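# Slide a drive sled into the rack's empty bay

## Task

Take a drive sled from the shelf and push it into the one vacant bay of the rack so that its front face lines up flush with the neighbouring drives and it is oriented the same way up as they are; then open the gripper and move the arm away. The sled must stay seated by itself, not because the robot is still holding it.

## Robot and tools

Robot: two arms, left_arm and right_arm, each with six joints and a gripper. left_arm is the robot's own left, on the +y side; image left/right does not tell you which arm is which. Cameras: cam_left_wrist and cam_right_wrist, both 616x616 fisheye images mounted on the wrists, delivered in that order.

Frame: one scene frame for both arms. Origin on the floor (z = 0) under the centre of the robot's foot, +x in the robot's facing direction, +y toward left_arm, +z up. Positions are in metres, orientations as quaternions w,x,y,z. Only the floor height is known for sure; printed hand positions may be slightly wrong, more so when an arm is stretched far. Identical joint angles on the two arms can yield different gripper poses.

Gripper: fingers extend along the gripper's +z axis and close along its y axis. The reported end_effector_position is the midpoint between the finger pads, roughly 1 cm short of the fingertips.

Tool execute_actions, argument actions (a list holding at most one item), plus optional pictures (true/false; images come by default).
- Empty list {"actions": []}: no command, just returns the state.
- Motion: {"actions": [{"rows": [[...]], "steps": 15}]}. steps is 1 to 15 control steps of 1/30 s each, default 15. rows is 1 to 15 rows; row k is used on step k, and the final row is reused for any remaining steps.
- Wait: {"actions": [{"steps": N}]} with N up to 300; sends nothing new and returns after N steps counted from the previous result (your own reply time is included in that count).

Each row is exactly 14 numbers, always covering both arms even if one stays still: left_arm waist, shoulder, elbow, wrist pitch, wrist yaw, wrist roll, opening, then the same seven for right_arm. The six joint values are absolute target angles in radians (same form as the Joint positions line), not offsets. Stated ranges per arm: waist -2.880 to 2.880, shoulder 0.000 to 3.142, elbow 0.000 to 3.019, wrist pitch -1.693 to 1.571, wrist yaw -1.571 to 1.571, wrist roll -2.094 to 2.094. True limits may differ by up to 0.019 rad either way. A target more than 0.019 rad beyond a stated end, and farther out than the current angle, makes the whole call refused (nothing is sent). A target past the real end gets clipped to it, and the result may say "joint sent to its limit" (possibly about an earlier action); absence of that line does not prove there is more room. Opening is an absolute value from -1 (closed) to +1 (fully open, pad gap 0.094 m).

Motion limits: each step, a joint's target is held within a fixed lead of its measured angle (waist 0.264, shoulder 0.32, elbow 0.276, wrist pitch 0.33, wrist yaw 0.186, wrist roll 0.522 rad), and all of an arm's targets are pulled back if they would move the gripper more than 70 mm from where it is. Distant targets therefore take several calls. Between calls the arms keep heading toward the last row sent, until everything has nearly stopped or a step is HELD; after that only a new action moves them further. Fingers already moving keep moving.

Gripping: grip_measured is the measured finger opening on the same -1..1 scale you command; away from the extremes the fingers go to where grip_measured equals your number. Each gripper may read off by about 1 mm, consistently. To hold something, command below grip_measured: roughly 0.03 lower for a firm grip, less for a gentler one. Pad force tops out around 50 to 62 N (less on some grippers and on parts under about 2 mm thick); first contact can spike higher.

Result lines: the state line `left_arm: …` | `right_arm: …` gives each gripper's position and quaternion. Joint positions and Joint velocities list, per arm, the six joints (rad, rad/s) then the pad gap (m, m/s). Joint torques list the six joints' total drive output, with per-arm offset, scale and noise; friction can mask or fake loads. "joint command not followed" means the clearance check altered or blocked some joint targets on some steps (the rest of the row still ran). HELD marks steps where your row, fully or partly, was not sent. MOTOR HOT appears from 85 °C; at 100 °C an OVER-TEMPERATURE FAULT drops that arm and its gripper until cooled, so avoid holding loads longer than needed.

Tool zoom_image: camera (cam_left_wrist or cam_right_wrist) and region [x0, y0, x1, y1] in pixels of that camera's latest full image, origin top-left, at most 504 by 504. Returns a closer, more detailed view.

Tool finished_scene: scene (integer, the number of the current scene). Ends it irreversibly and reports whether the goal was met; the reply for the next scene's task arrives in that result. Answering without any tool call ends everything.

Order: look, locate sled and empty bay (zoom helps), approach, grasp, carry, align orientation with neighbouring drives, slide in until flush, open, retract, then finish.

Avoid: dropping or slipping the sled, slamming or shoving hard, knocking anything over or out of the work area, letting the two arms collide or press on each other. Occasional brief tugs on a held part or pushes on loose objects may occur. Smooth, economical motion is preferred.

Each tool is called after ">>>" as name(argument=value, ...) on one line, values as JSON.

## Session

>>> execute_actions(actions=[])

Scene clock: 0.00 s of 5400.00 s.
left_arm: end_effector_position=(+0.3684, +0.1755, +1.0582) grip_measured=+0.057 end_effector_quat_wxyz=(+0.122, -0.667, +0.733, -0.055) | right_arm: end_effector_position=(+0.3798, +0.0255, +0.9990) grip_measured=-0.988 end_effector_quat_wxyz=(+0.152, +0.357, +0.833, +0.396)
Joint positions: left_arm=[-2.382  1.735  0.666 -0.235 -0.214 -1.792  0.05 ] | right_arm=[ 2.641  2.206  0.66   0.87  -0.109  1.435  0.001]
Joint velocities: left_arm=[-0.005 -0.005 -0.012 -0.022  0.125  0.022 -0.   ] | right_arm=[-0.005  0.005 -0.017  0.002  0.007 -0.007  0.001]
Joint torques (N m, as the arm reports them, + toward a larger angle): no reading

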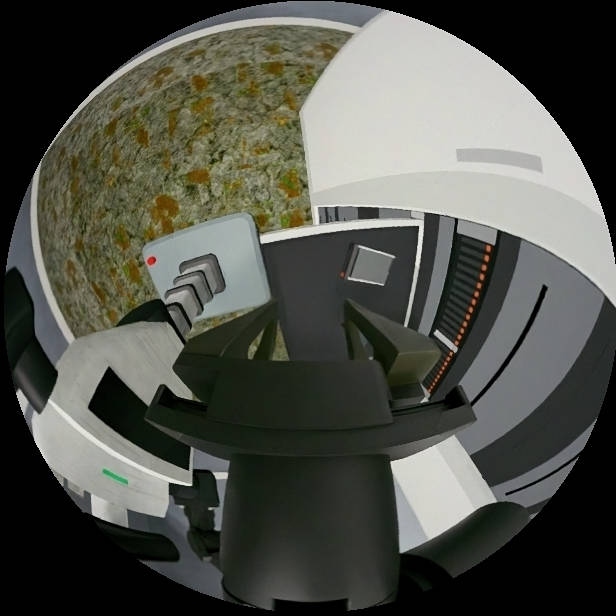

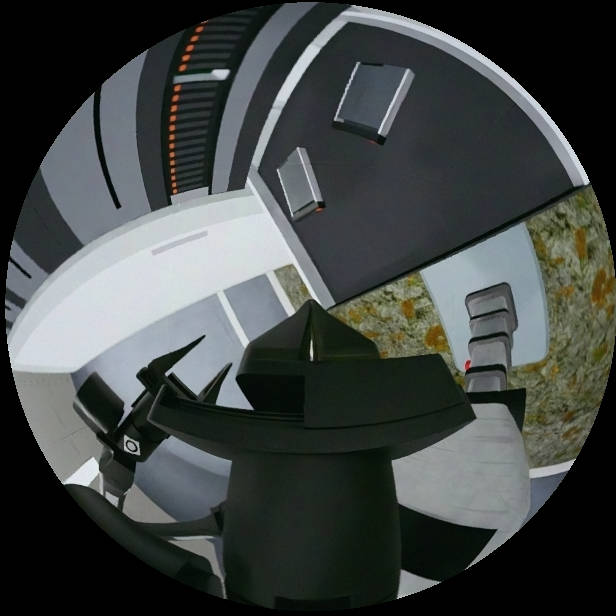

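>>> execute_actions(actions=[{"rows":[[-2.182,1.735,0.666,-0.235,-0.214,-1.792,1,2.641,2.206,0.66,0.87,-0.109,1.435,-1]]}], pictures=false)

>>> execute_actions(actions=[{"rows":[[-2.182,1.535,0.666,-0.235,-0.214,-1.792,1,2.641,2.206,0.66,0.87,-0.109,1.435,-1]]}], pictures=false)

>>> execute_actions(actions=[{"rows":[[-2.182,1.535,0.866,-0.235,-0.214,-1.792,1,2.641,2.206,0.66,0.87,-0.109,1.435,-1]]}], pictures=false)

>>> execute_actions(actions=[{"rows":[[-2.182,1.535,0.866,-0.035,-0.214,-1.792,1,2.641,2.206,0.66,0.87,-0.109,1.435,-1]]}], pictures=false)

>>> execute_actions(actions=[{"rows":[[-2.182,1.535,0.866,-0.035,-0.014,-1.792,1,2.641,2.206,0.66,0.87,-0.109,1.435,-1]]}])

Scene clock: 38.73 s of 5400.00 s.
left_arm: end_effector_position=(+0.3809, +0.2568, +1.0549) grip_measured=+1.000 end_effector_quat_wxyz=(+0.130, -0.737, +0.662, -0.035) | right_arm: end_effector_position=(+0.3798, +0.0255, +0.9990) grip_measured=-0.988 end_effector_quat_wxyz=(+0.152, +0.357, +0.833, +0.396)
Joint positions: left_arm=[-2.177  1.735  0.666 -0.235 -0.216 -1.792  0.094] | right_arm=[ 2.641  2.206  0.66   0.87  -0.109  1.435  0.001]
Joint velocities: left_arm=[-0.044  0.015 -0.007 -0.007  0.037 -0.037  0.   ] | right_arm=[-0.015  0.005  0.022  0.007  0.037  0.007 -0.   ]
Joint torques (N m, as the arm reports them, + toward a larger angle): left_arm=[ -0.9  -11.07   3.68   0.9   -0.16   0.  ] | right_arm=[  1.57 -11.53   1.03   1.56  -0.05  -0.04]
Steps of this call (steps 1 to 90: nothing new was sent; then 35.23 s passed at rest; steps 91 to 105: all 15 steps of this action). Readings (joint positions):
91: left_arm=[-2.369 1.735 0.666 -0.235 -0.208 -1.792] | right_arm=[2.641 2.206 0.660 0.870 -0.109 1.435]
92: left_arm=[-2.338 1.735 0.666 -0.235 -0.207 -1.792] | right_arm=[2.641 2.206 0.660 0.870 -0.109 1.435]
94: left_arm=[-2.248 1.735 0.666 -0.235 -0.210 -1.792] | right_arm=[2.641 2.206 0.660 0.870 -0.109 1.435]
98: left_arm=[-2.150 1.735 0.666 -0.235 -0.216 -1.792] | right_arm=[2.641 2.206 0.660 0.870 -0.109 1.435]
105: the state above

Scene clock: 39.23 s of 5400.00 s.
left_arm: end_effector_position=(+0.4139, +0.2549, +1.1307) grip_measured=+1.000 end_effector_quat_wxyz=(+0.183, -0.735, +0.643, -0.115) | right_arm: end_effector_position=(+0.3798, +0.0255, +0.9990) grip_measured=-0.988 end_effector_quat_wxyz=(+0.152, +0.357, +0.833, +0.396)
Joint positions: left_arm=[-2.177  1.528  0.654 -0.235 -0.215 -1.792  0.094] | right_arm=[ 2.641  2.206  0.66   0.87  -0.109  1.435  0.001]
Joint velocities: left_arm=[ 0.005  0.142 -0.002  0.002 -0.007  0.022  0.   ] | right_arm=[-0.015 -0.005  0.007 -0.017 -0.051  0.007 -0.   ]
Joint torques (N m, as the arm reports them, + toward a larger angle): left_arm=[-0.9  -9.76  5.74  1.31 -0.21  0.01] | right_arm=[  1.71 -11.49   1.12   1.5   -0.05  -0.04]
Steps of this call (steps 1 to 15: all 15 steps of this action). Readings (joint positions):
1: left_arm=[-2.177 1.724 0.665 -0.235 -0.215 -1.792] | right_arm=[2.641 2.206 0.660 0.870 -0.109 1.435]
2: left_arm=[-2.177 1.698 0.658 -0.235 -0.215 -1.792] | right_arm=[2.641 2.206 0.660 0.870 -0.109 1.435]
4: left_arm=[-2.177 1.622 0.652 -0.235 -0.215 -1.792] | right_arm=[2.641 2.206 0.660 0.870 -0.109 1.435]
8: left_arm=[-2.177 1.507 0.654 -0.235 -0.215 -1.792] | right_arm=[2.641 2.206 0.660 0.870 -0.109 1.435]
15: the state above

Scene clock: 39.73 s of 5400.00 s.
left_arm: end_effector_position=(+0.5077, +0.2444, +1.1969) grip_measured=+1.000 end_effector_quat_wxyz=(+0.230, -0.726, +0.620, -0.187) | right_arm: end_effector_position=(+0.3798, +0.0255, +0.9990) grip_measured=-0.988 end_effector_quat_wxyz=(+0.152, +0.357, +0.833, +0.396)
Joint positions: left_arm=[-2.177  1.538  0.847 -0.237 -0.215 -1.792  0.094] | right_arm=[ 2.641  2.206  0.66   0.87  -0.109  1.435  0.001]
Joint velocities: left_arm=[-0.005 -0.005  0.012  0.002 -0.007  0.022  0.   ] | right_arm=[-0.015 -0.005 -0.017  0.002 -0.051  0.022 -0.   ]
Joint torques (N m, as the arm reports them, + toward a larger angle): left_arm=[ -1.04 -12.21   7.35   1.49  -0.19   0.04] | right_arm=[  1.45 -11.7    1.05   1.52  -0.07  -0.05]
Steps of this call (steps 1 to 15: all 15 steps of this action). Readings (joint positions):
1: left_arm=[-2.177 1.532 0.661 -0.236 -0.215 -1.792] | right_arm=[2.641 2.206 0.660 0.870 -0.109 1.435]
2: left_arm=[-2.177 1.537 0.673 -0.237 -0.215 -1.792] | right_arm=[2.641 2.206 0.660 0.870 -0.109 1.435]
4: left_arm=[-2.177 1.544 0.714 -0.237 -0.215 -1.792] | right_arm=[2.641 2.206 0.660 0.870 -0.109 1.435]
8: left_arm=[-2.177 1.545 0.813 -0.237 -0.215 -1.792] | right_arm=[2.641 2.206 0.660 0.870 -0.109 1.435]
15: the state above

Scene clock: 40.23 s of 5400.00 s.
left_arm: end_effector_position=(+0.5402, +0.2409, +1.2218) grip_measured=+1.000 end_effector_quat_wxyz=(+0.275, -0.712, +0.593, -0.257) | right_arm: end_effector_position=(+0.3798, +0.0255, +0.9990) grip_measured=-0.988 end_effector_quat_wxyz=(+0.152, +0.357, +0.833, +0.396)
Joint positions: left_arm=[-2.177  1.54   0.844 -0.056 -0.215 -1.792  0.094] | right_arm=[ 2.641  2.206  0.66   0.87  -0.109  1.435  0.001]
Joint velocities: left_arm=[ 0.005 -0.005 -0.022 -0.002  0.051  0.051  0.   ] | right_arm=[-0.005 -0.015 -0.007  0.012  0.007 -0.051 -0.   ]
Joint torques (N m, as the arm reports them, + toward a larger angle): left_arm=[ -1.08 -12.62   7.73   2.66  -0.16   0.04] | right_arm=[  1.67 -11.56   1.06   1.57  -0.06  -0.05]
Steps of this call (steps 1 to 15: all 15 steps of this action). Readings (joint positions):
1: left_arm=[-2.177 1.538 0.845 -0.198 -0.215 -1.792] | right_arm=[2.641 2.206 0.660 0.870 -0.109 1.435]
2: left_arm=[-2.177 1.541 0.843 -0.147 -0.215 -1.792] | right_arm=[2.641 2.206 0.660 0.870 -0.109 1.435]
4: left_arm=[-2.177 1.540 0.844 -0.082 -0.215 -1.792] | right_arm=[2.641 2.206 0.660 0.870 -0.109 1.435]
8: left_arm=[-2.177 1.540 0.844 -0.058 -0.215 -1.792] | right_arm=[2.641 2.206 0.660 0.870 -0.109 1.435]
15: the state above

Scene clock: 40.73 s of 5400.00 s.
left_arm: end_effector_position=(+0.5382, +0.2065, +1.2206) grip_measured=+1.000 end_effector_quat_wxyz=(+0.202, -0.690, +0.622, -0.312) | right_arm: end_effector_position=(+0.3798, +0.0255, +0.9990) grip_measured=-0.988 end_effector_quat_wxyz=(+0.152, +0.357, +0.833, +0.396)
Joint positions: left_arm=[-2.178  1.54   0.844 -0.055 -0.017 -1.792  0.094] | right_arm=[ 2.641  2.206  0.66   0.87  -0.109  1.435  0.001]
Joint velocities: left_arm=[ 0.005 -0.005  0.027 -0.002 -0.022 -0.037  0.   ] | right_arm=[-0.005  0.005 -0.002 -0.012 -0.037 -0.007  0.   ]
Joint torques (N m, as the arm reports them, + toward a larger angle): left_arm=[ -0.98 -12.37   7.69   2.64   0.07   0.04] | right_arm=[  1.48 -11.73   1.11   1.54  -0.07  -0.06]
Steps of this call (steps 1 to 15: all 15 steps of this action). Readings (joint positions):
1: left_arm=[-2.174 1.540 0.844 -0.056 -0.122 -1.792] | right_arm=[2.641 2.206 0.660 0.870 -0.109 1.435]
2: left_arm=[-2.174 1.540 0.844 -0.055 -0.057 -1.792] | right_arm=[2.641 2.206 0.660 0.870 -0.109 1.435]
4: left_arm=[-2.178 1.540 0.844 -0.055 -0.022 -1.792] | right_arm=[2.641 2.206 0.660 0.870 -0.109 1.435]
8: left_arm=[-2.178 1.540 0.844 -0.055 -0.017 -1.792] | right_arm=[2.641 2.206 0.660 0.870 -0.109 1.435]
15: the state above

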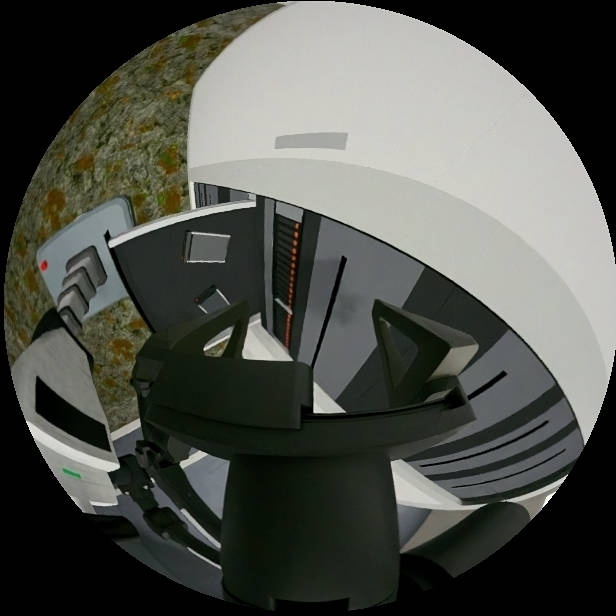

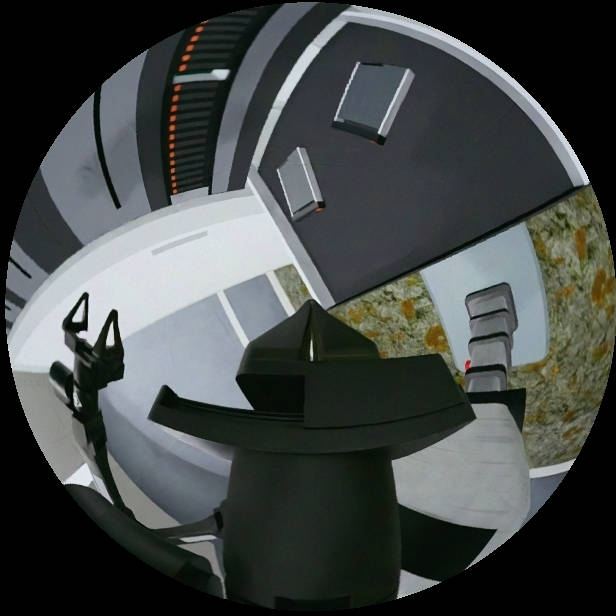

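>>> execute_actions(actions=[{"rows":[[-2.33,1.8,1.1,-0.5,0,-1.792,1,2.641,2.206,0.66,0.87,-0.109,1.435,-1]]}], pictures=false)

>>> execute_actions(actions=[{"rows":[[-2.33,2.04,1.26,-0.74,0,-1.792,1,2.641,2.206,0.66,0.87,-0.109,1.435,-1]]}], pictures=false)

>>> execute_actions(actions=[{"steps":15}])

Scene clock: 84.90 s of 5400.00 s.
left_arm: end_effector_position=(+0.5010, +0.1137, +1.1105) grip_measured=+1.000 end_effector_quat_wxyz=(+0.045, -0.672, +0.728, -0.130) | right_arm: end_effector_position=(+0.3798, +0.0255, +0.9990) grip_measured=-0.988 end_effector_quat_wxyz=(+0.152, +0.357, +0.833, +0.396)
Joint positions: left_arm=[-2.344  1.833  1.076 -0.491  0.001 -1.792  0.094] | right_arm=[ 2.641  2.206  0.66   0.87  -0.109  1.435  0.001]
Joint velocities: left_arm=[ 0.063 -0.122 -0.017  0.002  0.022  0.066  0.   ] | right_arm=[-0.005 -0.005  0.007  0.007  0.022 -0.022 -0.   ]
Joint torques (N m, as the arm reports them, + toward a larger angle): left_arm=[  0.03 -17.69   7.1    0.5   -0.13   0.  ] | right_arm=[  1.62 -11.46   1.07   1.51  -0.06  -0.06]
Steps of this call (steps 1 to 15: the robot went on to your last target; steps 16 to 90: nothing new was sent; then 40.67 s passed at rest; steps 91 to 105: all 15 steps of this action). Readings (joint positions):
91: left_arm=[-2.184 1.551 0.860 -0.100 -0.016 -1.792] | right_arm=[2.641 2.206 0.660 0.870 -0.109 1.435]
92: left_arm=[-2.196 1.576 0.895 -0.172 -0.015 -1.792] | right_arm=[2.641 2.206 0.660 0.870 -0.109 1.435]
94: left_arm=[-2.237 1.656 0.983 -0.315 -0.010 -1.792] | right_arm=[2.641 2.206 0.660 0.870 -0.109 1.435]
98: left_arm=[-2.328 1.806 1.078 -0.457 -0.001 -1.792] | right_arm=[2.641 2.206 0.660 0.870 -0.109 1.435]
105: the state above

Scene clock: 85.40 s of 5400.00 s.
left_arm: end_effector_position=(+0.4821, +0.1200, +1.0324) grip_measured=+1.000 end_effector_quat_wxyz=(-0.031, -0.678, +0.734, +0.004) | right_arm: end_effector_position=(+0.3798, +0.0255, +0.9990) grip_measured=-0.988 end_effector_quat_wxyz=(+0.152, +0.357, +0.833, +0.396)
Joint positions: left_arm=[-2.336  2.07   1.245 -0.732  0.001 -1.792  0.094] | right_arm=[ 2.641  2.206  0.66   0.87  -0.109  1.435  0.001]
Joint velocities: left_arm=[-0.005 -0.073  0.007 -0.007 -0.037  0.037  0.   ] | right_arm=[ 0.005 -0.005  0.007 -0.012  0.037 -0.066  0.001]
Joint torques (N m, as the arm reports them, + toward a larger angle): left_arm=[ -0.74 -20.49   5.73   0.12  -0.12  -0.04] | right_arm=[  1.59 -11.66   1.03   1.49  -0.06  -0.03]
Steps of this call (steps 1 to 15: all 15 steps of this action). Readings (joint positions):
1: left_arm=[-2.341 1.846 1.100 -0.550 0.001 -1.792] | right_arm=[2.641 2.206 0.660 0.870 -0.109 1.435]
2: left_arm=[-2.339 1.875 1.147 -0.625 0.001 -1.792] | right_arm=[2.641 2.206 0.660 0.870 -0.109 1.435]
4: left_arm=[-2.337 1.956 1.227 -0.688 0.001 -1.792] | right_arm=[2.641 2.206 0.660 0.870 -0.109 1.435]
8: left_arm=[-2.336 2.056 1.252 -0.718 0.001 -1.792] | right_arm=[2.641 2.206 0.660 0.870 -0.109 1.435]
15: the state above

Scene clock: 85.90 s of 5400.00 s.
left_arm: end_effector_position=(+0.4847, +0.1195, +1.0377) grip_measured=+1.000 end_effector_quat_wxyz=(-0.028, -0.678, +0.734, -0.001) | right_arm: end_effector_position=(+0.3798, +0.0255, +0.9990) grip_measured=-0.988 end_effector_quat_wxyz=(+0.152, +0.357, +0.833, +0.396)
Joint positions: left_arm=[-2.336  2.059  1.245 -0.732  0.001 -1.792  0.094] | right_arm=[ 2.641  2.206  0.66   0.87  -0.109  1.435  0.001]
Joint velocities: left_arm=[-0.015 -0.005 -0.007 -0.017  0.037  0.022  0.   ] | right_arm=[-0.005 -0.015 -0.017  0.002 -0.007 -0.051 -0.   ]
Joint torques (N m, as the arm reports them, + toward a larger angle): left_arm=[ -0.44 -19.48   5.77   0.06  -0.12  -0.03] | right_arm=[  1.55 -11.5    1.08   1.47  -0.06  -0.04]
Steps of this call (steps 1 to 15: the robot went on to your last target). Readings (joint positions):
1: left_arm=[-2.336 2.067 1.245 -0.732 0.001 -1.792] | right_arm=[2.641 2.206 0.660 0.870 -0.109 1.435]
2: left_arm=[-2.336 2.064 1.245 -0.732 0.001 -1.792] | right_arm=[2.641 2.206 0.660 0.870 -0.109 1.435]
4: left_arm=[-2.336 2.060 1.245 -0.732 0.001 -1.792] | right_arm=[2.641 2.206 0.660 0.870 -0.109 1.435]
8: left_arm=[-2.336 2.059 1.245 -0.732 0.001 -1.792] | right_arm=[2.641 2.206 0.660 0.870 -0.109 1.435]
15: the state above

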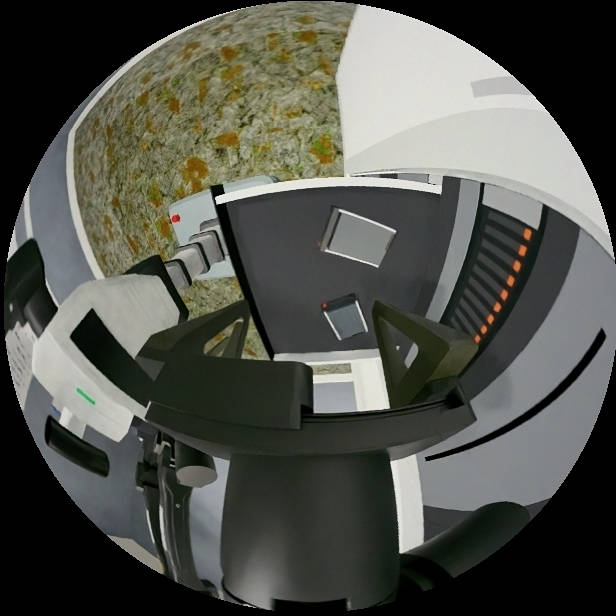

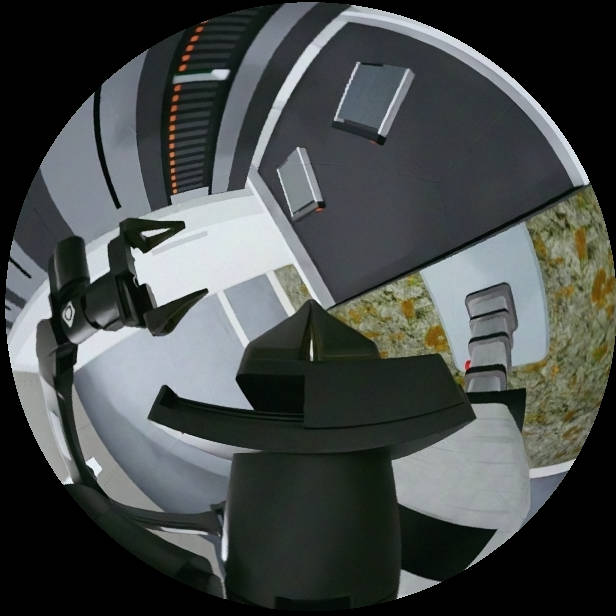

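>>> execute_actions(actions=[{"rows":[[-2.33,2.2,1.29,-0.63,0,-1.792,1,2.641,2.206,0.66,0.87,-0.109,1.435,-1]]}], pictures=false)

>>> execute_actions(actions=[{"rows":[[-2.33,2.342,1.33,-0.505,0,-1.792,1,2.641,2.206,0.66,0.87,-0.109,1.435,-1]]}], pictures=false)

>>> execute_actions(actions=[{"steps":15}])

Scene clock: 113.13 s of 5400.00 s.
left_arm: end_effector_position=(+0.4767, +0.1180, +0.9612) grip_measured=+1.000 end_effector_quat_wxyz=(-0.039, -0.678, +0.734, +0.018) | right_arm: end_effector_position=(+0.3798, +0.0255, +0.9990) grip_measured=-0.988 end_effector_quat_wxyz=(+0.152, +0.357, +0.833, +0.396)
Joint positions: left_arm=[-2.336  2.227  1.278 -0.64   0.001 -1.792  0.094] | right_arm=[ 2.641  2.206  0.66   0.87  -0.109  1.435  0.001]
Joint velocities: left_arm=[-0.005 -0.044 -0.017 -0.002 -0.022  0.051  0.   ] | right_arm=[-0.005 -0.005 -0.017  0.002  0.007  0.007  0.   ]
Joint torques (N m, as the arm reports them, + toward a larger angle): left_arm=[ -0.47 -20.69   4.66   0.89  -0.12  -0.04] | right_arm=[  1.48 -11.57   1.1    1.54  -0.06  -0.04]
Steps of this call (steps 1 to 15: the robot went on to your last target; steps 16 to 90: nothing new was sent; then 23.73 s passed at rest; steps 91 to 105: all 15 steps of this action). Readings (joint positions):
91: left_arm=[-2.336 2.068 1.245 -0.715 0.001 -1.792] | right_arm=[2.641 2.206 0.660 0.870 -0.109 1.435]
92: left_arm=[-2.336 2.084 1.254 -0.688 0.001 -1.792] | right_arm=[2.641 2.206 0.660 0.870 -0.109 1.435]
94: left_arm=[-2.336 2.134 1.274 -0.653 0.001 -1.792] | right_arm=[2.641 2.206 0.660 0.870 -0.109 1.435]
98: left_arm=[-2.336 2.214 1.278 -0.641 0.001 -1.792] | right_arm=[2.641 2.206 0.660 0.870 -0.109 1.435]
105: the state above

Scene clock: 113.63 s of 5400.00 s.
left_arm: end_effector_position=(+0.4827, +0.1130, +0.9008) grip_measured=+1.000 end_effector_quat_wxyz=(-0.031, -0.678, +0.734, +0.004) | right_arm: end_effector_position=(+0.3798, +0.0255, +0.9990) grip_measured=-0.988 end_effector_quat_wxyz=(+0.152, +0.357, +0.833, +0.396)
Joint positions: left_arm=[-2.336  2.362  1.32  -0.516  0.001 -1.792  0.094] | right_arm=[ 2.641  2.206  0.66   0.87  -0.109  1.435  0.001]
Joint velocities: left_arm=[-0.005 -0.005  0.012  0.007 -0.066 -0.022  0.   ] | right_arm=[ 0.005 -0.005 -0.022 -0.022 -0.037  0.081 -0.   ]
Joint torques (N m, as the arm reports them, + toward a larger angle): left_arm=[ -0.61 -20.96   4.14   0.93  -0.11  -0.03] | right_arm=[  1.72 -11.75   1.03   1.46  -0.07  -0.04]
Steps of this call (steps 1 to 15: all 15 steps of this action). Readings (joint positions):
1: left_arm=[-2.336 2.232 1.279 -0.616 0.001 -1.792] | right_arm=[2.641 2.206 0.660 0.870 -0.109 1.435]
2: left_arm=[-2.336 2.245 1.288 -0.580 0.001 -1.792] | right_arm=[2.641 2.206 0.660 0.870 -0.109 1.435]
4: left_arm=[-2.336 2.286 1.312 -0.534 0.001 -1.792] | right_arm=[2.641 2.206 0.660 0.870 -0.109 1.435]
8: left_arm=[-2.336 2.346 1.320 -0.516 0.001 -1.792] | right_arm=[2.641 2.206 0.660 0.870 -0.109 1.435]
15: the state above

Scene clock: 114.13 s of 5400.00 s.
left_arm: end_effector_position=(+0.4827, +0.1130, +0.9008) grip_measured=+1.000 end_effector_quat_wxyz=(-0.031, -0.678, +0.734, +0.004) | right_arm: end_effector_position=(+0.3798, +0.0255, +0.9990) grip_measured=-0.988 end_effector_quat_wxyz=(+0.152, +0.357, +0.833, +0.396)
Joint positions: left_arm=[-2.336  2.362  1.32  -0.516  0.001 -1.792  0.094] | right_arm=[ 2.641  2.206  0.66   0.87  -0.109  1.435  0.001]
Joint velocities: left_arm=[-0.005 -0.015 -0.002 -0.012 -0.007  0.007  0.   ] | right_arm=[ 0.005 -0.015  0.012 -0.027  0.022 -0.066 -0.002]
Joint torques (N m, as the arm reports them, + toward a larger angle): left_arm=[ -0.47 -21.28   4.15   0.93  -0.13  -0.03] | right_arm=[  1.48 -11.56   1.05   1.52  -0.07  -0.05]
Steps of this call (steps 1 to 15: the robot went on to your last target). Readings (joint positions):
1: left_arm=[-2.336 2.362 1.320 -0.516 0.001 -1.792] | right_arm=[2.641 2.206 0.660 0.870 -0.109 1.435]
2: left_arm=[-2.336 2.362 1.320 -0.516 0.001 -1.792] | right_arm=[2.641 2.206 0.660 0.870 -0.109 1.435]
4: left_arm=[-2.336 2.362 1.320 -0.516 0.001 -1.792] | right_arm=[2.641 2.206 0.660 0.870 -0.109 1.435]
8: left_arm=[-2.336 2.362 1.320 -0.516 0.001 -1.792] | right_arm=[2.641 2.206 0.660 0.870 -0.109 1.435]
15: the state above
All arms were judged still, so your last target was given up. Only a new action makes them travel on or press farther. Fingers that are still opening or closing keep moving.

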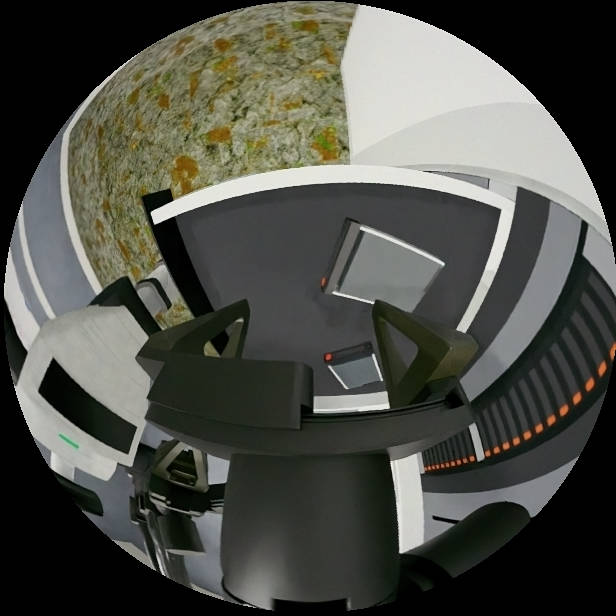

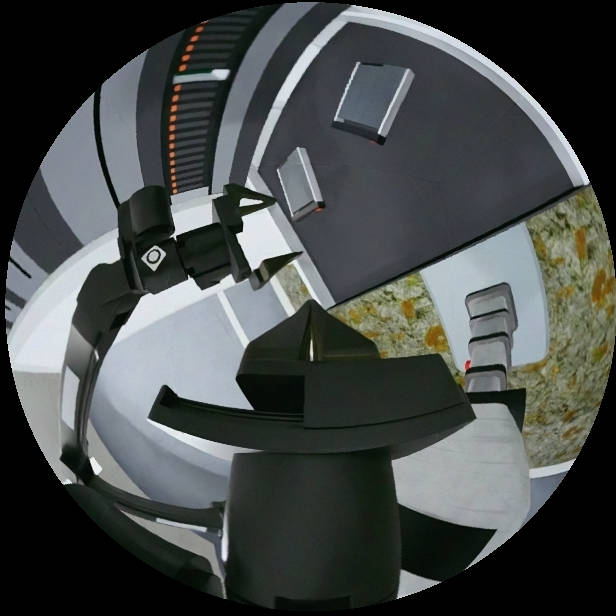

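>>> execute_actions(actions=[{"rows":[[-2.35,2.25,1.1,-0.1,0,-1.0,1,2.0,2.0,0.66,0.87,-0.109,1.435,-1]]}], pictures=false)

>>> execute_actions(actions=[{"rows":[[-2.35,2.3,0.9,0.4,0,-0.3,1,1.4,1.9,0.66,0.87,-0.109,1.435,-1]]}], pictures=false)

>>> execute_actions(actions=[{"rows":[[-2.35,2.345,0.84,0.65,0,0,1,1.2,1.9,0.66,0.87,-0.109,1.435,-1]]}], pictures=false)

>>> execute_actions(actions=[{"steps":20}])

Scene clock: 150.90 s of 5400.00 s.
left_arm: end_effector_position=(+0.4779, +0.1131, +0.9161) grip_measured=+1.000 end_effector_quat_wxyz=(+0.071, -0.363, +0.925, -0.089) | right_arm: end_effector_position=(+0.5330, -0.2679, +1.0881) grip_measured=-0.988 end_effector_quat_wxyz=(+0.338, +0.559, +0.660, +0.370)
Joint positions: left_arm=[-2.34   2.267  1.088 -0.116  0.001 -1.047  0.094] | right_arm=[ 2.021  1.992  0.661  0.867 -0.108  1.435  0.001]
Joint velocities: left_arm=[-0.005 -0.005 -0.002 -0.002 -0.007  0.168  0.   ] | right_arm=[-1.275 -0.015  0.002  0.007  0.11   0.007 -0.001]
Joint torques (N m, as the arm reports them, + toward a larger angle): left_arm=[ -2.   -18.97   3.86   1.65  -0.1    0.14] | right_arm=[  6.02 -10.4    2.91   1.76  -0.25  -0.06]
Steps of this call (steps 1 to 90: nothing new was sent; then 33.27 s passed at rest; steps 91 to 105: all 15 steps of this action). Readings (joint positions):
91: left_arm=[-2.336 2.352 1.285 -0.436 0.001 -1.707] | right_arm=[2.633 2.200 0.660 0.869 -0.112 1.435]
92: left_arm=[-2.337 2.329 1.223 -0.315 0.001 -1.607] | right_arm=[2.616 2.188 0.657 0.867 -0.113 1.435]
94: left_arm=[-2.337 2.287 1.125 -0.189 0.001 -1.411] | right_arm=[2.555 2.149 0.656 0.867 -0.113 1.435]
98: left_arm=[-2.339 2.268 1.088 -0.130 0.001 -1.176] | right_arm=[2.382 2.056 0.657 0.867 -0.113 1.435]
105: the state above

Scene clock: 151.40 s of 5400.00 s.
left_arm: end_effector_position=(+0.4568, +0.1188, +0.9032) grip_measured=+1.000 end_effector_quat_wxyz=(+0.216, -0.025, +0.971, -0.098) | right_arm: end_effector_position=(+0.4327, -0.6212, +1.1314) grip_measured=-0.988 end_effector_quat_wxyz=(+0.483, +0.721, +0.441, +0.230)
Joint positions: left_arm=[-2.34   2.313  0.89   0.38   0.001 -0.344  0.094] | right_arm=[ 1.35   1.901  0.661  0.867 -0.104  1.435  0.001]
Joint velocities: left_arm=[-0.015  0.005  0.002 -0.007  0.066  0.198  0.   ] | right_arm=[-0.171 -0.015  0.017  0.012  0.066 -0.051  0.   ]
Joint torques (N m, as the arm reports them, + toward a larger angle): left_arm=[ -1.91 -17.33   2.25   2.33  -0.05   0.14] | right_arm=[  5.62 -11.38   3.74   1.88  -0.23  -0.05]
Steps of this call (steps 1 to 15: all 15 steps of this action). Readings (joint positions):
1: left_arm=[-2.340 2.268 1.061 -0.038 0.001 -0.961] | right_arm=[1.976 1.989 0.661 0.867 -0.109 1.435]
2: left_arm=[-2.340 2.266 1.017 0.082 0.001 -0.861] | right_arm=[1.931 1.984 0.661 0.867 -0.109 1.435]
4: left_arm=[-2.340 2.273 0.937 0.268 0.001 -0.673] | right_arm=[1.834 1.967 0.661 0.867 -0.109 1.435]
8: left_arm=[-2.340 2.306 0.890 0.360 0.001 -0.460] | right_arm=[1.627 1.929 0.661 0.867 -0.109 1.435]
15: the state above

Scene clock: 151.90 s of 5400.00 s.
left_arm: end_effector_position=(+0.4705, +0.1150, +0.9160) grip_measured=+1.000 end_effector_quat_wxyz=(+0.312, +0.124, +0.939, -0.076) | right_arm: end_effector_position=(+0.3744, -0.6862, +1.1331) grip_measured=-0.988 end_effector_quat_wxyz=(+0.501, +0.751, +0.386, +0.189)
Joint positions: left_arm=[-2.341  2.339  0.844  0.629  0.001 -0.025  0.094] | right_arm=[ 1.194  1.901  0.661  0.867 -0.107  1.435  0.001]
Joint velocities: left_arm=[ 0.005 -0.005  0.012 -0.007 -0.022  0.066  0.   ] | right_arm=[ 0.073 -0.015  0.007 -0.012 -0.007 -0.051  0.   ]
Joint torques (N m, as the arm reports them, + toward a larger angle): left_arm=[ -1.83 -15.34   1.14   2.66  -0.02   0.11] | right_arm=[  0.54 -11.34   3.8    1.92  -0.1   -0.05]
Steps of this call (steps 1 to 15: all 15 steps of this action). Readings (joint positions):
1: left_arm=[-2.340 2.316 0.881 0.437 0.001 -0.288] | right_arm=[1.335 1.901 0.661 0.867 -0.111 1.435]
2: left_arm=[-2.340 2.322 0.868 0.515 0.001 -0.233] | right_arm=[1.314 1.901 0.661 0.867 -0.113 1.435]
4: left_arm=[-2.341 2.329 0.852 0.593 0.001 -0.153] | right_arm=[1.252 1.901 0.661 0.867 -0.112 1.435]
8: left_arm=[-2.341 2.338 0.844 0.625 0.001 -0.070] | right_arm=[1.173 1.901 0.661 0.867 -0.107 1.435]
15: the state above

Scene clock: 152.57 s of 5400.00 s.
left_arm: end_effector_position=(+0.4705, +0.1150, +0.9160) grip_measured=+1.000 end_effector_quat_wxyz=(+0.313, +0.129, +0.938, -0.074) | right_arm: end_effector_position=(+0.3753, -0.6853, +1.1331) grip_measured=-0.988 end_effector_quat_wxyz=(+0.501, +0.751, +0.387, +0.190)
Joint positions: left_arm=[-2.341  2.339  0.844  0.629  0.001 -0.014  0.094] | right_arm=[ 1.196  1.901  0.661  0.867 -0.107  1.435  0.001]
Joint velocities: left_arm=[-0.005 -0.005 -0.002 -0.002 -0.051 -0.007  0.   ] | right_arm=[-0.005 -0.005 -0.002 -0.027 -0.007  0.007 -0.   ]
Joint torques (N m, as the arm reports them, + toward a larger angle): left_arm=[ -1.86 -14.99   1.14   2.63  -0.03   0.1 ] | right_arm=[  0.17 -11.4    3.69   1.87  -0.08  -0.06]
Steps of this call (steps 1 to 20: the robot went on to your last target). Readings (joint positions):
1: left_arm=[-2.341 2.339 0.844 0.629 0.001 -0.023] | right_arm=[1.195 1.901 0.661 0.867 -0.107 1.435]
2: left_arm=[-2.341 2.339 0.844 0.629 0.001 -0.021] | right_arm=[1.196 1.901 0.661 0.867 -0.107 1.435]
4: left_arm=[-2.341 2.339 0.844 0.629 0.001 -0.018] | right_arm=[1.196 1.901 0.661 0.867 -0.107 1.435]
8: left_arm=[-2.341 2.339 0.844 0.629 0.001 -0.015] | right_arm=[1.196 1.901 0.661 0.867 -0.107 1.435]
20: the state above

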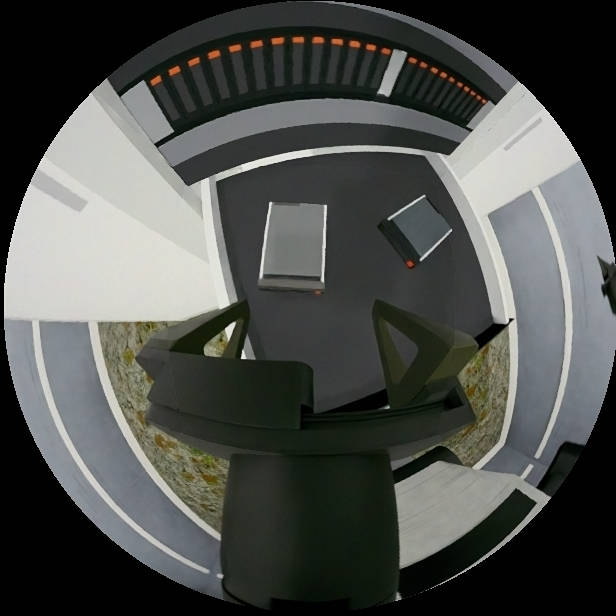

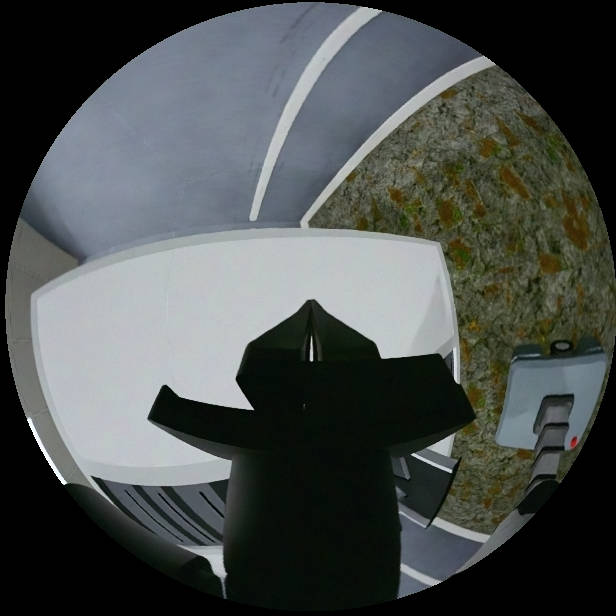

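>>> execute_actions(actions=[{"rows":[[-2.305,2.5,0.995,0.65,0,0,1,1.2,1.9,0.66,0.87,-0.109,1.435,-1]]}], pictures=false)

>>> execute_actions(actions=[{"steps":12}])

Scene clock: 163.50 s of 5400.00 s.
left_arm: end_effector_position=(+0.4883, +0.1248, +0.8502) grip_measured=+1.000 end_effector_quat_wxyz=(+0.301, +0.115, +0.944, -0.066) | right_arm: end_effector_position=(+0.3753, -0.6853, +1.1331) grip_measured=-0.988 end_effector_quat_wxyz=(+0.501, +0.751, +0.387, +0.190)
Joint positions: left_arm=[-2.308  2.519  0.991  0.635  0.001 -0.013  0.094] | right_arm=[ 1.196  1.901  0.661  0.867 -0.107  1.435  0.001]
Joint velocities: left_arm=[ 0.024 -0.005  0.002  0.012 -0.066  0.037  0.   ] | right_arm=[-0.005 -0.015 -0.002  0.012  0.022 -0.051  0.   ]
Joint torques (N m, as the arm reports them, + toward a larger angle): left_arm=[ -0.93 -17.96   1.41   2.39  -0.02   0.12] | right_arm=[  0.34 -11.67   3.71   1.89  -0.08  -0.06]
Steps of this call (steps 1 to 15: the robot went on to your last target; steps 16 to 90: nothing new was sent; then 7.43 s passed at rest; steps 91 to 105: all 15 steps of this action). Readings (joint positions):
91: left_arm=[-2.339 2.352 0.857 0.630 0.001 -0.013] | right_arm=[1.196 1.901 0.661 0.867 -0.107 1.435]
92: left_arm=[-2.336 2.379 0.891 0.631 0.001 -0.013] | right_arm=[1.196 1.901 0.661 0.867 -0.107 1.435]
94: left_arm=[-2.325 2.450 0.969 0.634 0.001 -0.013] | right_arm=[1.196 1.901 0.661 0.867 -0.107 1.435]
98: left_arm=[-2.309 2.515 1.001 0.635 0.001 -0.013] | right_arm=[1.196 1.901 0.661 0.867 -0.107 1.435]
105: the state above

Scene clock: 163.90 s of 5400.00 s.
left_arm: end_effector_position=(+0.4883, +0.1248, +0.8502) grip_measured=+1.000 end_effector_quat_wxyz=(+0.301, +0.115, +0.944, -0.066) | right_arm: end_effector_position=(+0.3753, -0.6853, +1.1331) grip_measured=-0.988 end_effector_quat_wxyz=(+0.501, +0.751, +0.387, +0.190)
Joint positions: left_arm=[-2.308  2.519  0.991  0.635  0.001 -0.013  0.094] | right_arm=[ 1.196  1.901  0.661  0.867 -0.107  1.435  0.001]
Joint velocities: left_arm=[-0.005 -0.015  0.007 -0.002  0.051 -0.066  0.   ] | right_arm=[-0.015 -0.015 -0.002 -0.022  0.007 -0.037  0.   ]
Joint torques (N m, as the arm reports them, + toward a larger angle): left_arm=[ -0.56 -18.37   1.44   2.33  -0.02   0.12] | right_arm=[  0.44 -11.38   3.79   1.9   -0.08  -0.07]
Steps of this call (steps 1 to 12: the robot went on to your last target). Readings (joint positions):
1: left_arm=[-2.308 2.519 0.991 0.635 0.001 -0.013] | right_arm=[1.196 1.901 0.661 0.867 -0.107 1.435]
2: left_arm=[-2.308 2.519 0.991 0.635 0.001 -0.013] | right_arm=[1.196 1.901 0.661 0.867 -0.107 1.435]
4: left_arm=[-2.308 2.519 0.991 0.635 0.001 -0.013] | right_arm=[1.196 1.901 0.661 0.867 -0.107 1.435]
8: left_arm=[-2.308 2.519 0.991 0.635 0.001 -0.013] | right_arm=[1.196 1.901 0.661 0.867 -0.107 1.435]
12: the state above

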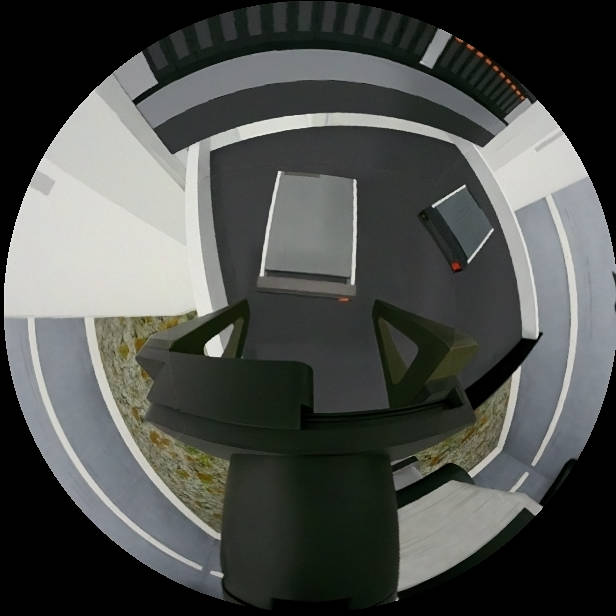

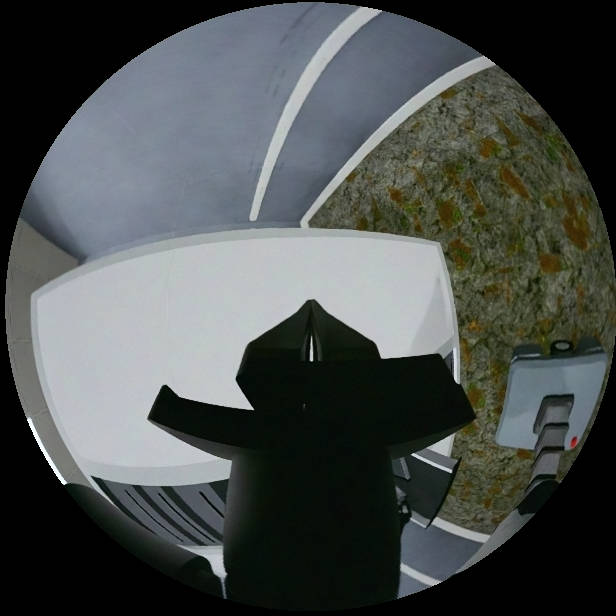

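>>> execute_actions(actions=[{"rows":[[-2.30,2.505,1.114,0.557,0,0,1,1.2,1.9,0.66,0.87,-0.109,1.435,-1]],"steps":12}], pictures=false)

>>> execute_actions(actions=[{"rows":[[-2.30,2.526,1.114,0.557,0,0,1,1.2,1.9,0.66,0.87,-0.109,1.435,-1]],"steps":12}])

Scene clock: 171.60 s of 5400.00 s.
left_arm: end_effector_position=(+0.5489, +0.1088, +0.8662) grip_measured=+1.000 end_effector_quat_wxyz=(+0.333, +0.113, +0.933, -0.071) | right_arm: end_effector_position=(+0.3753, -0.6853, +1.1331) grip_measured=-0.988 end_effector_quat_wxyz=(+0.501, +0.751, +0.387, +0.190)
Joint positions: left_arm=[-2.308  2.511  1.115  0.571  0.001 -0.013  0.094] | right_arm=[ 1.196  1.901  0.661  0.867 -0.107  1.435  0.001]
Joint velocities: left_arm=[-0.024 -0.005 -0.007 -0.046 -0.007  0.081  0.   ] | right_arm=[-0.005 -0.005 -0.002 -0.017 -0.081 -0.051 -0.   ]
Joint torques (N m, as the arm reports them, + toward a larger angle): left_arm=[ -0.44 -18.61   1.92   1.25  -0.02   0.11] | right_arm=[  0.55 -11.43   3.79   1.9   -0.08  -0.06]
Steps of this call (steps 1 to 15: the robot went on to your last target; steps 16 to 90: nothing new was sent; then 4.30 s passed at rest; steps 91 to 102: all 12 steps of this action). Readings (joint positions):
91: left_arm=[-2.308 2.519 1.001 0.618 0.001 -0.013] | right_arm=[1.196 1.901 0.661 0.867 -0.107 1.435]
92: left_arm=[-2.308 2.522 1.021 0.594 0.001 -0.013] | right_arm=[1.196 1.901 0.661 0.867 -0.107 1.435]
94: left_arm=[-2.308 2.524 1.066 0.573 0.001 -0.013] | right_arm=[1.196 1.901 0.661 0.867 -0.107 1.435]
98: left_arm=[-2.308 2.516 1.114 0.572 0.001 -0.013] | right_arm=[1.196 1.901 0.661 0.867 -0.107 1.435]
102: the state above

Scene clock: 172.00 s of 5400.00 s.
left_arm: end_effector_position=(+0.5453, +0.1095, +0.8617) grip_measured=+1.000 end_effector_quat_wxyz=(+0.328, +0.113, +0.935, -0.070) | right_arm: end_effector_position=(+0.3753, -0.6853, +1.1331) grip_measured=-0.988 end_effector_quat_wxyz=(+0.501, +0.751, +0.387, +0.190)
Joint positions: left_arm=[-2.308  2.518  1.115  0.568  0.001 -0.013  0.094] | right_arm=[ 1.196  1.901  0.661  0.867 -0.107  1.435  0.001]
Joint velocities: left_arm=[-0.015  0.005 -0.002 -0.007 -0.022  0.007  0.   ] | right_arm=[ 0.005  0.005  0.007  0.027 -0.037  0.007  0.   ]
Joint torques (N m, as the arm reports them, + toward a larger angle): left_arm=[ -0.43 -17.55   1.97   1.21  -0.01   0.11] | right_arm=[  0.44 -11.47   3.77   1.94  -0.08  -0.05]
Steps of this call (steps 1 to 12: all 12 steps of this action). Readings (joint positions):
1: left_arm=[-2.308 2.511 1.115 0.570 0.001 -0.013] | right_arm=[1.196 1.901 0.661 0.867 -0.107 1.435]
2: left_arm=[-2.308 2.512 1.115 0.570 0.001 -0.013] | right_arm=[1.196 1.901 0.661 0.867 -0.107 1.435]
4: left_arm=[-2.308 2.514 1.115 0.569 0.001 -0.013] | right_arm=[1.196 1.901 0.661 0.867 -0.107 1.435]
8: left_arm=[-2.308 2.517 1.115 0.568 0.001 -0.013] | right_arm=[1.196 1.901 0.661 0.867 -0.107 1.435]
12: the state above

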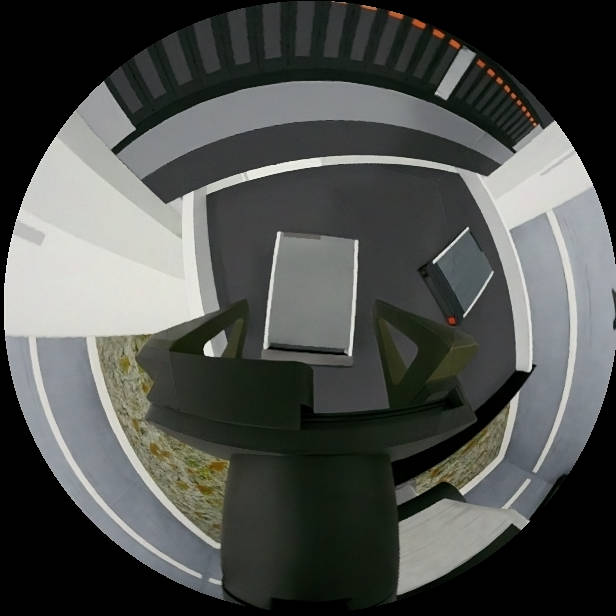

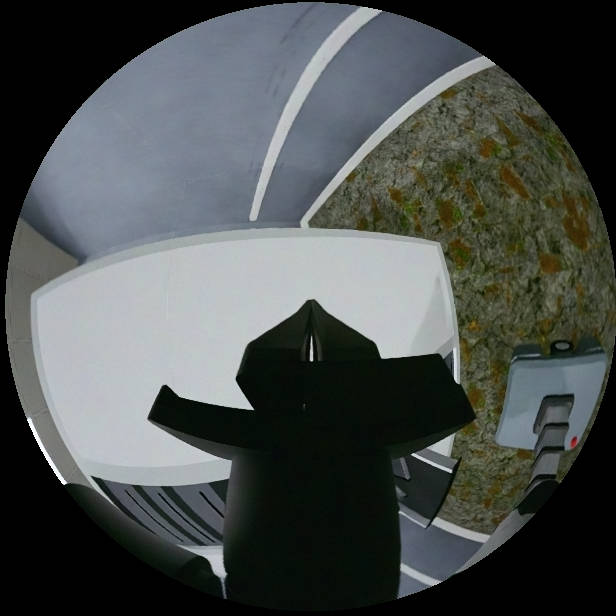

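>>> execute_actions(actions=[{"rows":[[-2.30,2.56,1.114,0.557,0,0,1,1.2,1.9,0.66,0.87,-0.109,1.435,-1]],"steps":15}])

Scene clock: 181.17 s of 5400.00 s.
left_arm: end_effector_position=(+0.5261, +0.1136, +0.8372) grip_measured=+1.000 end_effector_quat_wxyz=(+0.307, +0.115, +0.943, -0.067) | right_arm: end_effector_position=(+0.3753, -0.6853, +1.1331) grip_measured=-0.988 end_effector_quat_wxyz=(+0.501, +0.751, +0.387, +0.190)
Joint positions: left_arm=[-2.308  2.562  1.116  0.566  0.001 -0.013  0.094] | right_arm=[ 1.196  1.901  0.661  0.867 -0.107  1.435  0.001]
Joint velocities: left_arm=[-0.005 -0.005 -0.007 -0.007  0.022 -0.007  0.   ] | right_arm=[-0.024  0.005 -0.012  0.012 -0.051  0.022 -0.   ]
Joint torques (N m, as the arm reports them, + toward a larger angle): left_arm=[ -0.4  -18.04   1.63   1.18  -0.02   0.11] | right_arm=[  0.45 -11.47   3.73   1.89  -0.08  -0.06]
Steps of this call (steps 1 to 15: the robot went on to your last target; steps 16 to 90: nothing new was sent; then 5.67 s passed at rest; steps 91 to 105: all 15 steps of this action). Readings (joint positions):
91: left_arm=[-2.308 2.520 1.115 0.568 0.001 -0.013] | right_arm=[1.196 1.901 0.661 0.867 -0.107 1.435]
92: left_arm=[-2.308 2.523 1.116 0.568 0.001 -0.013] | right_arm=[1.196 1.901 0.661 0.867 -0.107 1.435]
94: left_arm=[-2.308 2.533 1.116 0.568 0.001 -0.013] | right_arm=[1.196 1.901 0.661 0.867 -0.107 1.435]
98: left_arm=[-2.308 2.556 1.116 0.568 0.001 -0.013] | right_arm=[1.196 1.901 0.661 0.867 -0.107 1.435]
105: the state above

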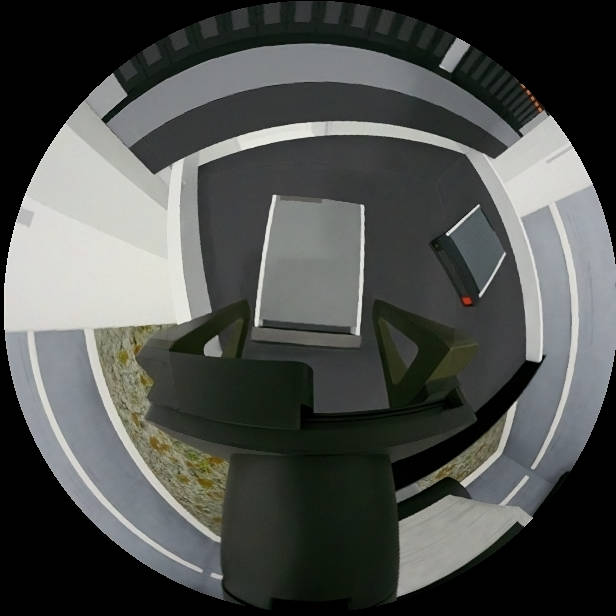

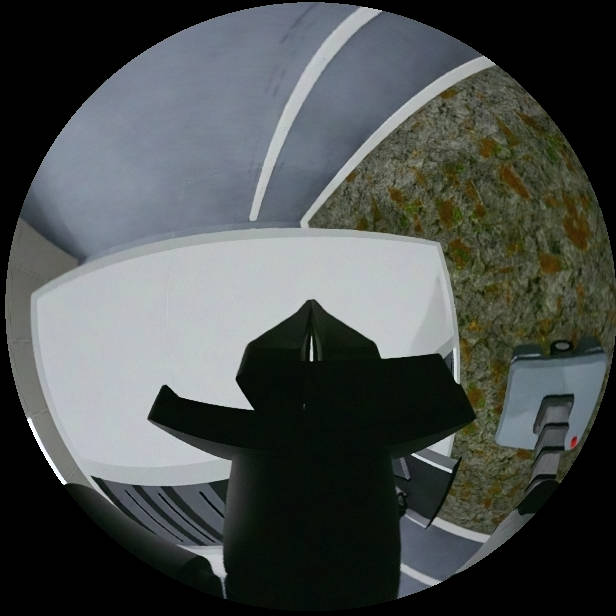

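>>> execute_actions(actions=[{"rows":[[-2.30,2.595,1.145,0.53,0,0,1,1.2,1.9,0.66,0.87,-0.109,1.435,-1]],"steps":15}])

Scene clock: 185.30 s of 5400.00 s.
left_arm: end_effector_position=(+0.5263, +0.1132, +0.8335) grip_measured=+1.000 end_effector_quat_wxyz=(+0.301, +0.117, +0.944, -0.066) | right_arm: end_effector_position=(+0.3753, -0.6853, +1.1331) grip_measured=-0.988 end_effector_quat_wxyz=(+0.501, +0.751, +0.387, +0.190)
Joint positions: left_arm=[-2.308  2.568  1.127  0.547  0.001 -0.01   0.094] | right_arm=[ 1.196  1.901  0.661  0.867 -0.107  1.435  0.001]
Joint velocities: left_arm=[-0.005 -0.015  0.007 -0.007 -0.11  -0.007  0.   ] | right_arm=[ 0.015  0.005 -0.007 -0.007  0.007 -0.022 -0.   ]
Joint torques (N m, as the arm reports them, + toward a larger angle): left_arm=[ -0.35 -15.62   2.92   0.87  -0.02   0.08] | right_arm=[  0.57 -11.38   3.72   1.9   -0.07  -0.06]
Steps of this call (steps 1 to 15: the robot went on to your last target; steps 16 to 90: nothing new was sent; then 0.63 s passed at rest; steps 91 to 105: all 15 steps of this action). Readings (joint positions):
91: left_arm=[-2.308 2.564 1.117 0.561 0.001 -0.013] | right_arm=[1.196 1.901 0.661 0.867 -0.107 1.435]
92: left_arm=[-2.308 2.566 1.121 0.555 0.001 -0.011] | right_arm=[1.196 1.901 0.661 0.867 -0.107 1.435]
94: left_arm=[-2.308 2.568 1.126 0.549 0.001 -0.010] | right_arm=[1.196 1.901 0.661 0.867 -0.107 1.435]
98: left_arm=[-2.308 2.568 1.127 0.547 0.001 -0.010] | right_arm=[1.196 1.901 0.661 0.867 -0.107 1.435]
105: the state above

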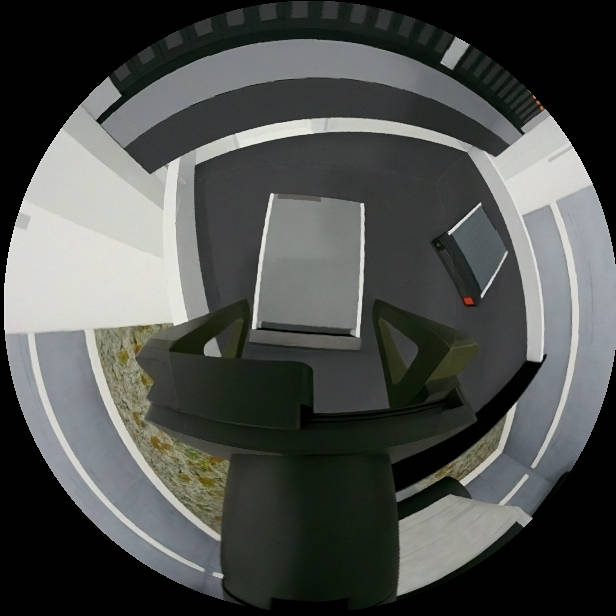

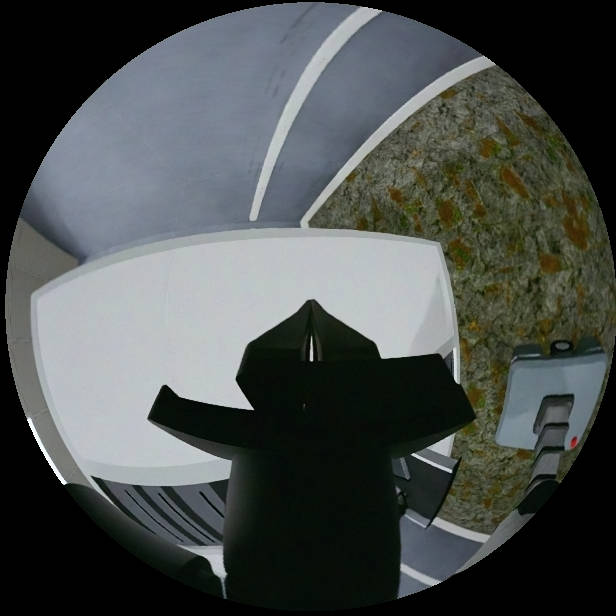

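Fingertips have touched the shelf. Backing off the pressure slightly and closing the gripper.

>>> execute_actions(actions=[{"rows":[[-2.30,2.562,1.127,0.54,0,0,0.8,1.2,1.9,0.66,0.87,-0.109,1.435,-1],[-2.30,2.562,1.127,0.54,0,0,0.65,1.2,1.9,0.66,0.87,-0.109,1.435,-1],[-2.30,2.562,1.127,0.54,0,0,0.5,1.2,1.9,0.66,0.87,-0.109,1.435,-1]],"steps":15}])

Scene clock: 189.40 s of 5400.00 s.
left_arm: end_effector_position=(+0.5268, +0.1142, +0.8337) grip_measured=+0.606 end_effector_quat_wxyz=(+0.301, +0.116, +0.944, -0.065) | right_arm: end_effector_position=(+0.3753, -0.6853, +1.1331) grip_measured=-0.988 end_effector_quat_wxyz=(+0.501, +0.751, +0.387, +0.190)
Joint positions: left_arm=[-2.306  2.567  1.127  0.547  0.    -0.009  0.075] | right_arm=[ 1.196  1.901  0.661  0.867 -0.107  1.435  0.001]
Joint velocities: left_arm=[-0.015 -0.005  0.007  0.007 -0.007  0.022  0.   ] | right_arm=[-0.005 -0.015  0.012  0.002  0.022 -0.022 -0.001]
Joint torques (N m, as the arm reports them, + toward a larger angle): left_arm=[ -0.52 -18.57   1.75   1.31  -0.01   0.07] | right_arm=[  0.39 -11.54   3.78   1.91  -0.08  -0.06]
Steps of this call (steps 1 to 15: the robot went on to your last target; steps 16 to 90: nothing new was sent; then 0.60 s passed at rest; steps 91 to 105: all 15 steps of this action). Readings (joint positions):
91: left_arm=[-2.308 2.567 1.127 0.547 0.001 -0.010] | right_arm=[1.196 1.901 0.661 0.867 -0.107 1.435]
92: left_arm=[-2.307 2.567 1.127 0.547 -0.000 -0.010] | right_arm=[1.196 1.901 0.661 0.867 -0.107 1.435]
94: left_arm=[-2.306 2.567 1.127 0.547 0.000 -0.009] | right_arm=[1.196 1.901 0.661 0.867 -0.107 1.435]
98: left_arm=[-2.306 2.567 1.127 0.547 0.000 -0.009] | right_arm=[1.196 1.901 0.661 0.867 -0.107 1.435]
105: the state above

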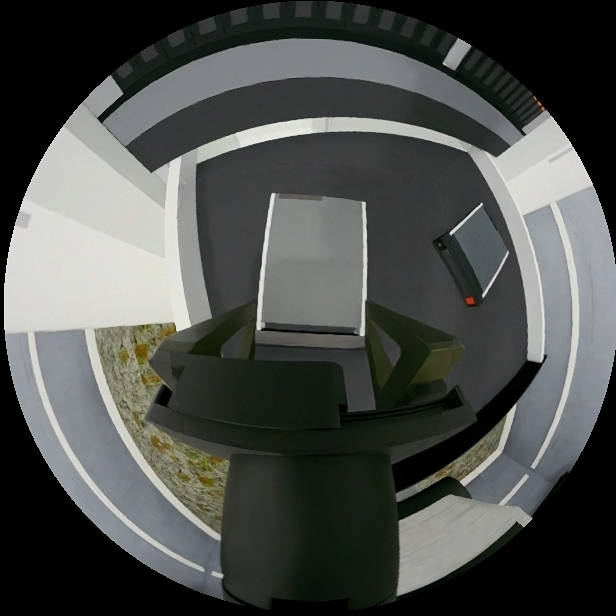

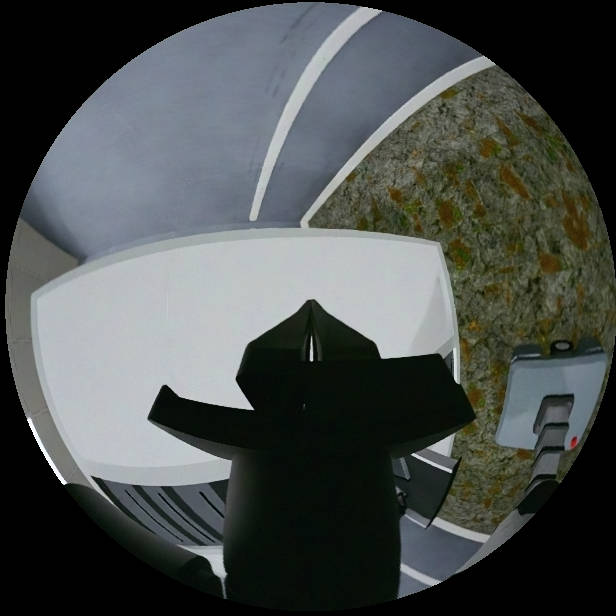

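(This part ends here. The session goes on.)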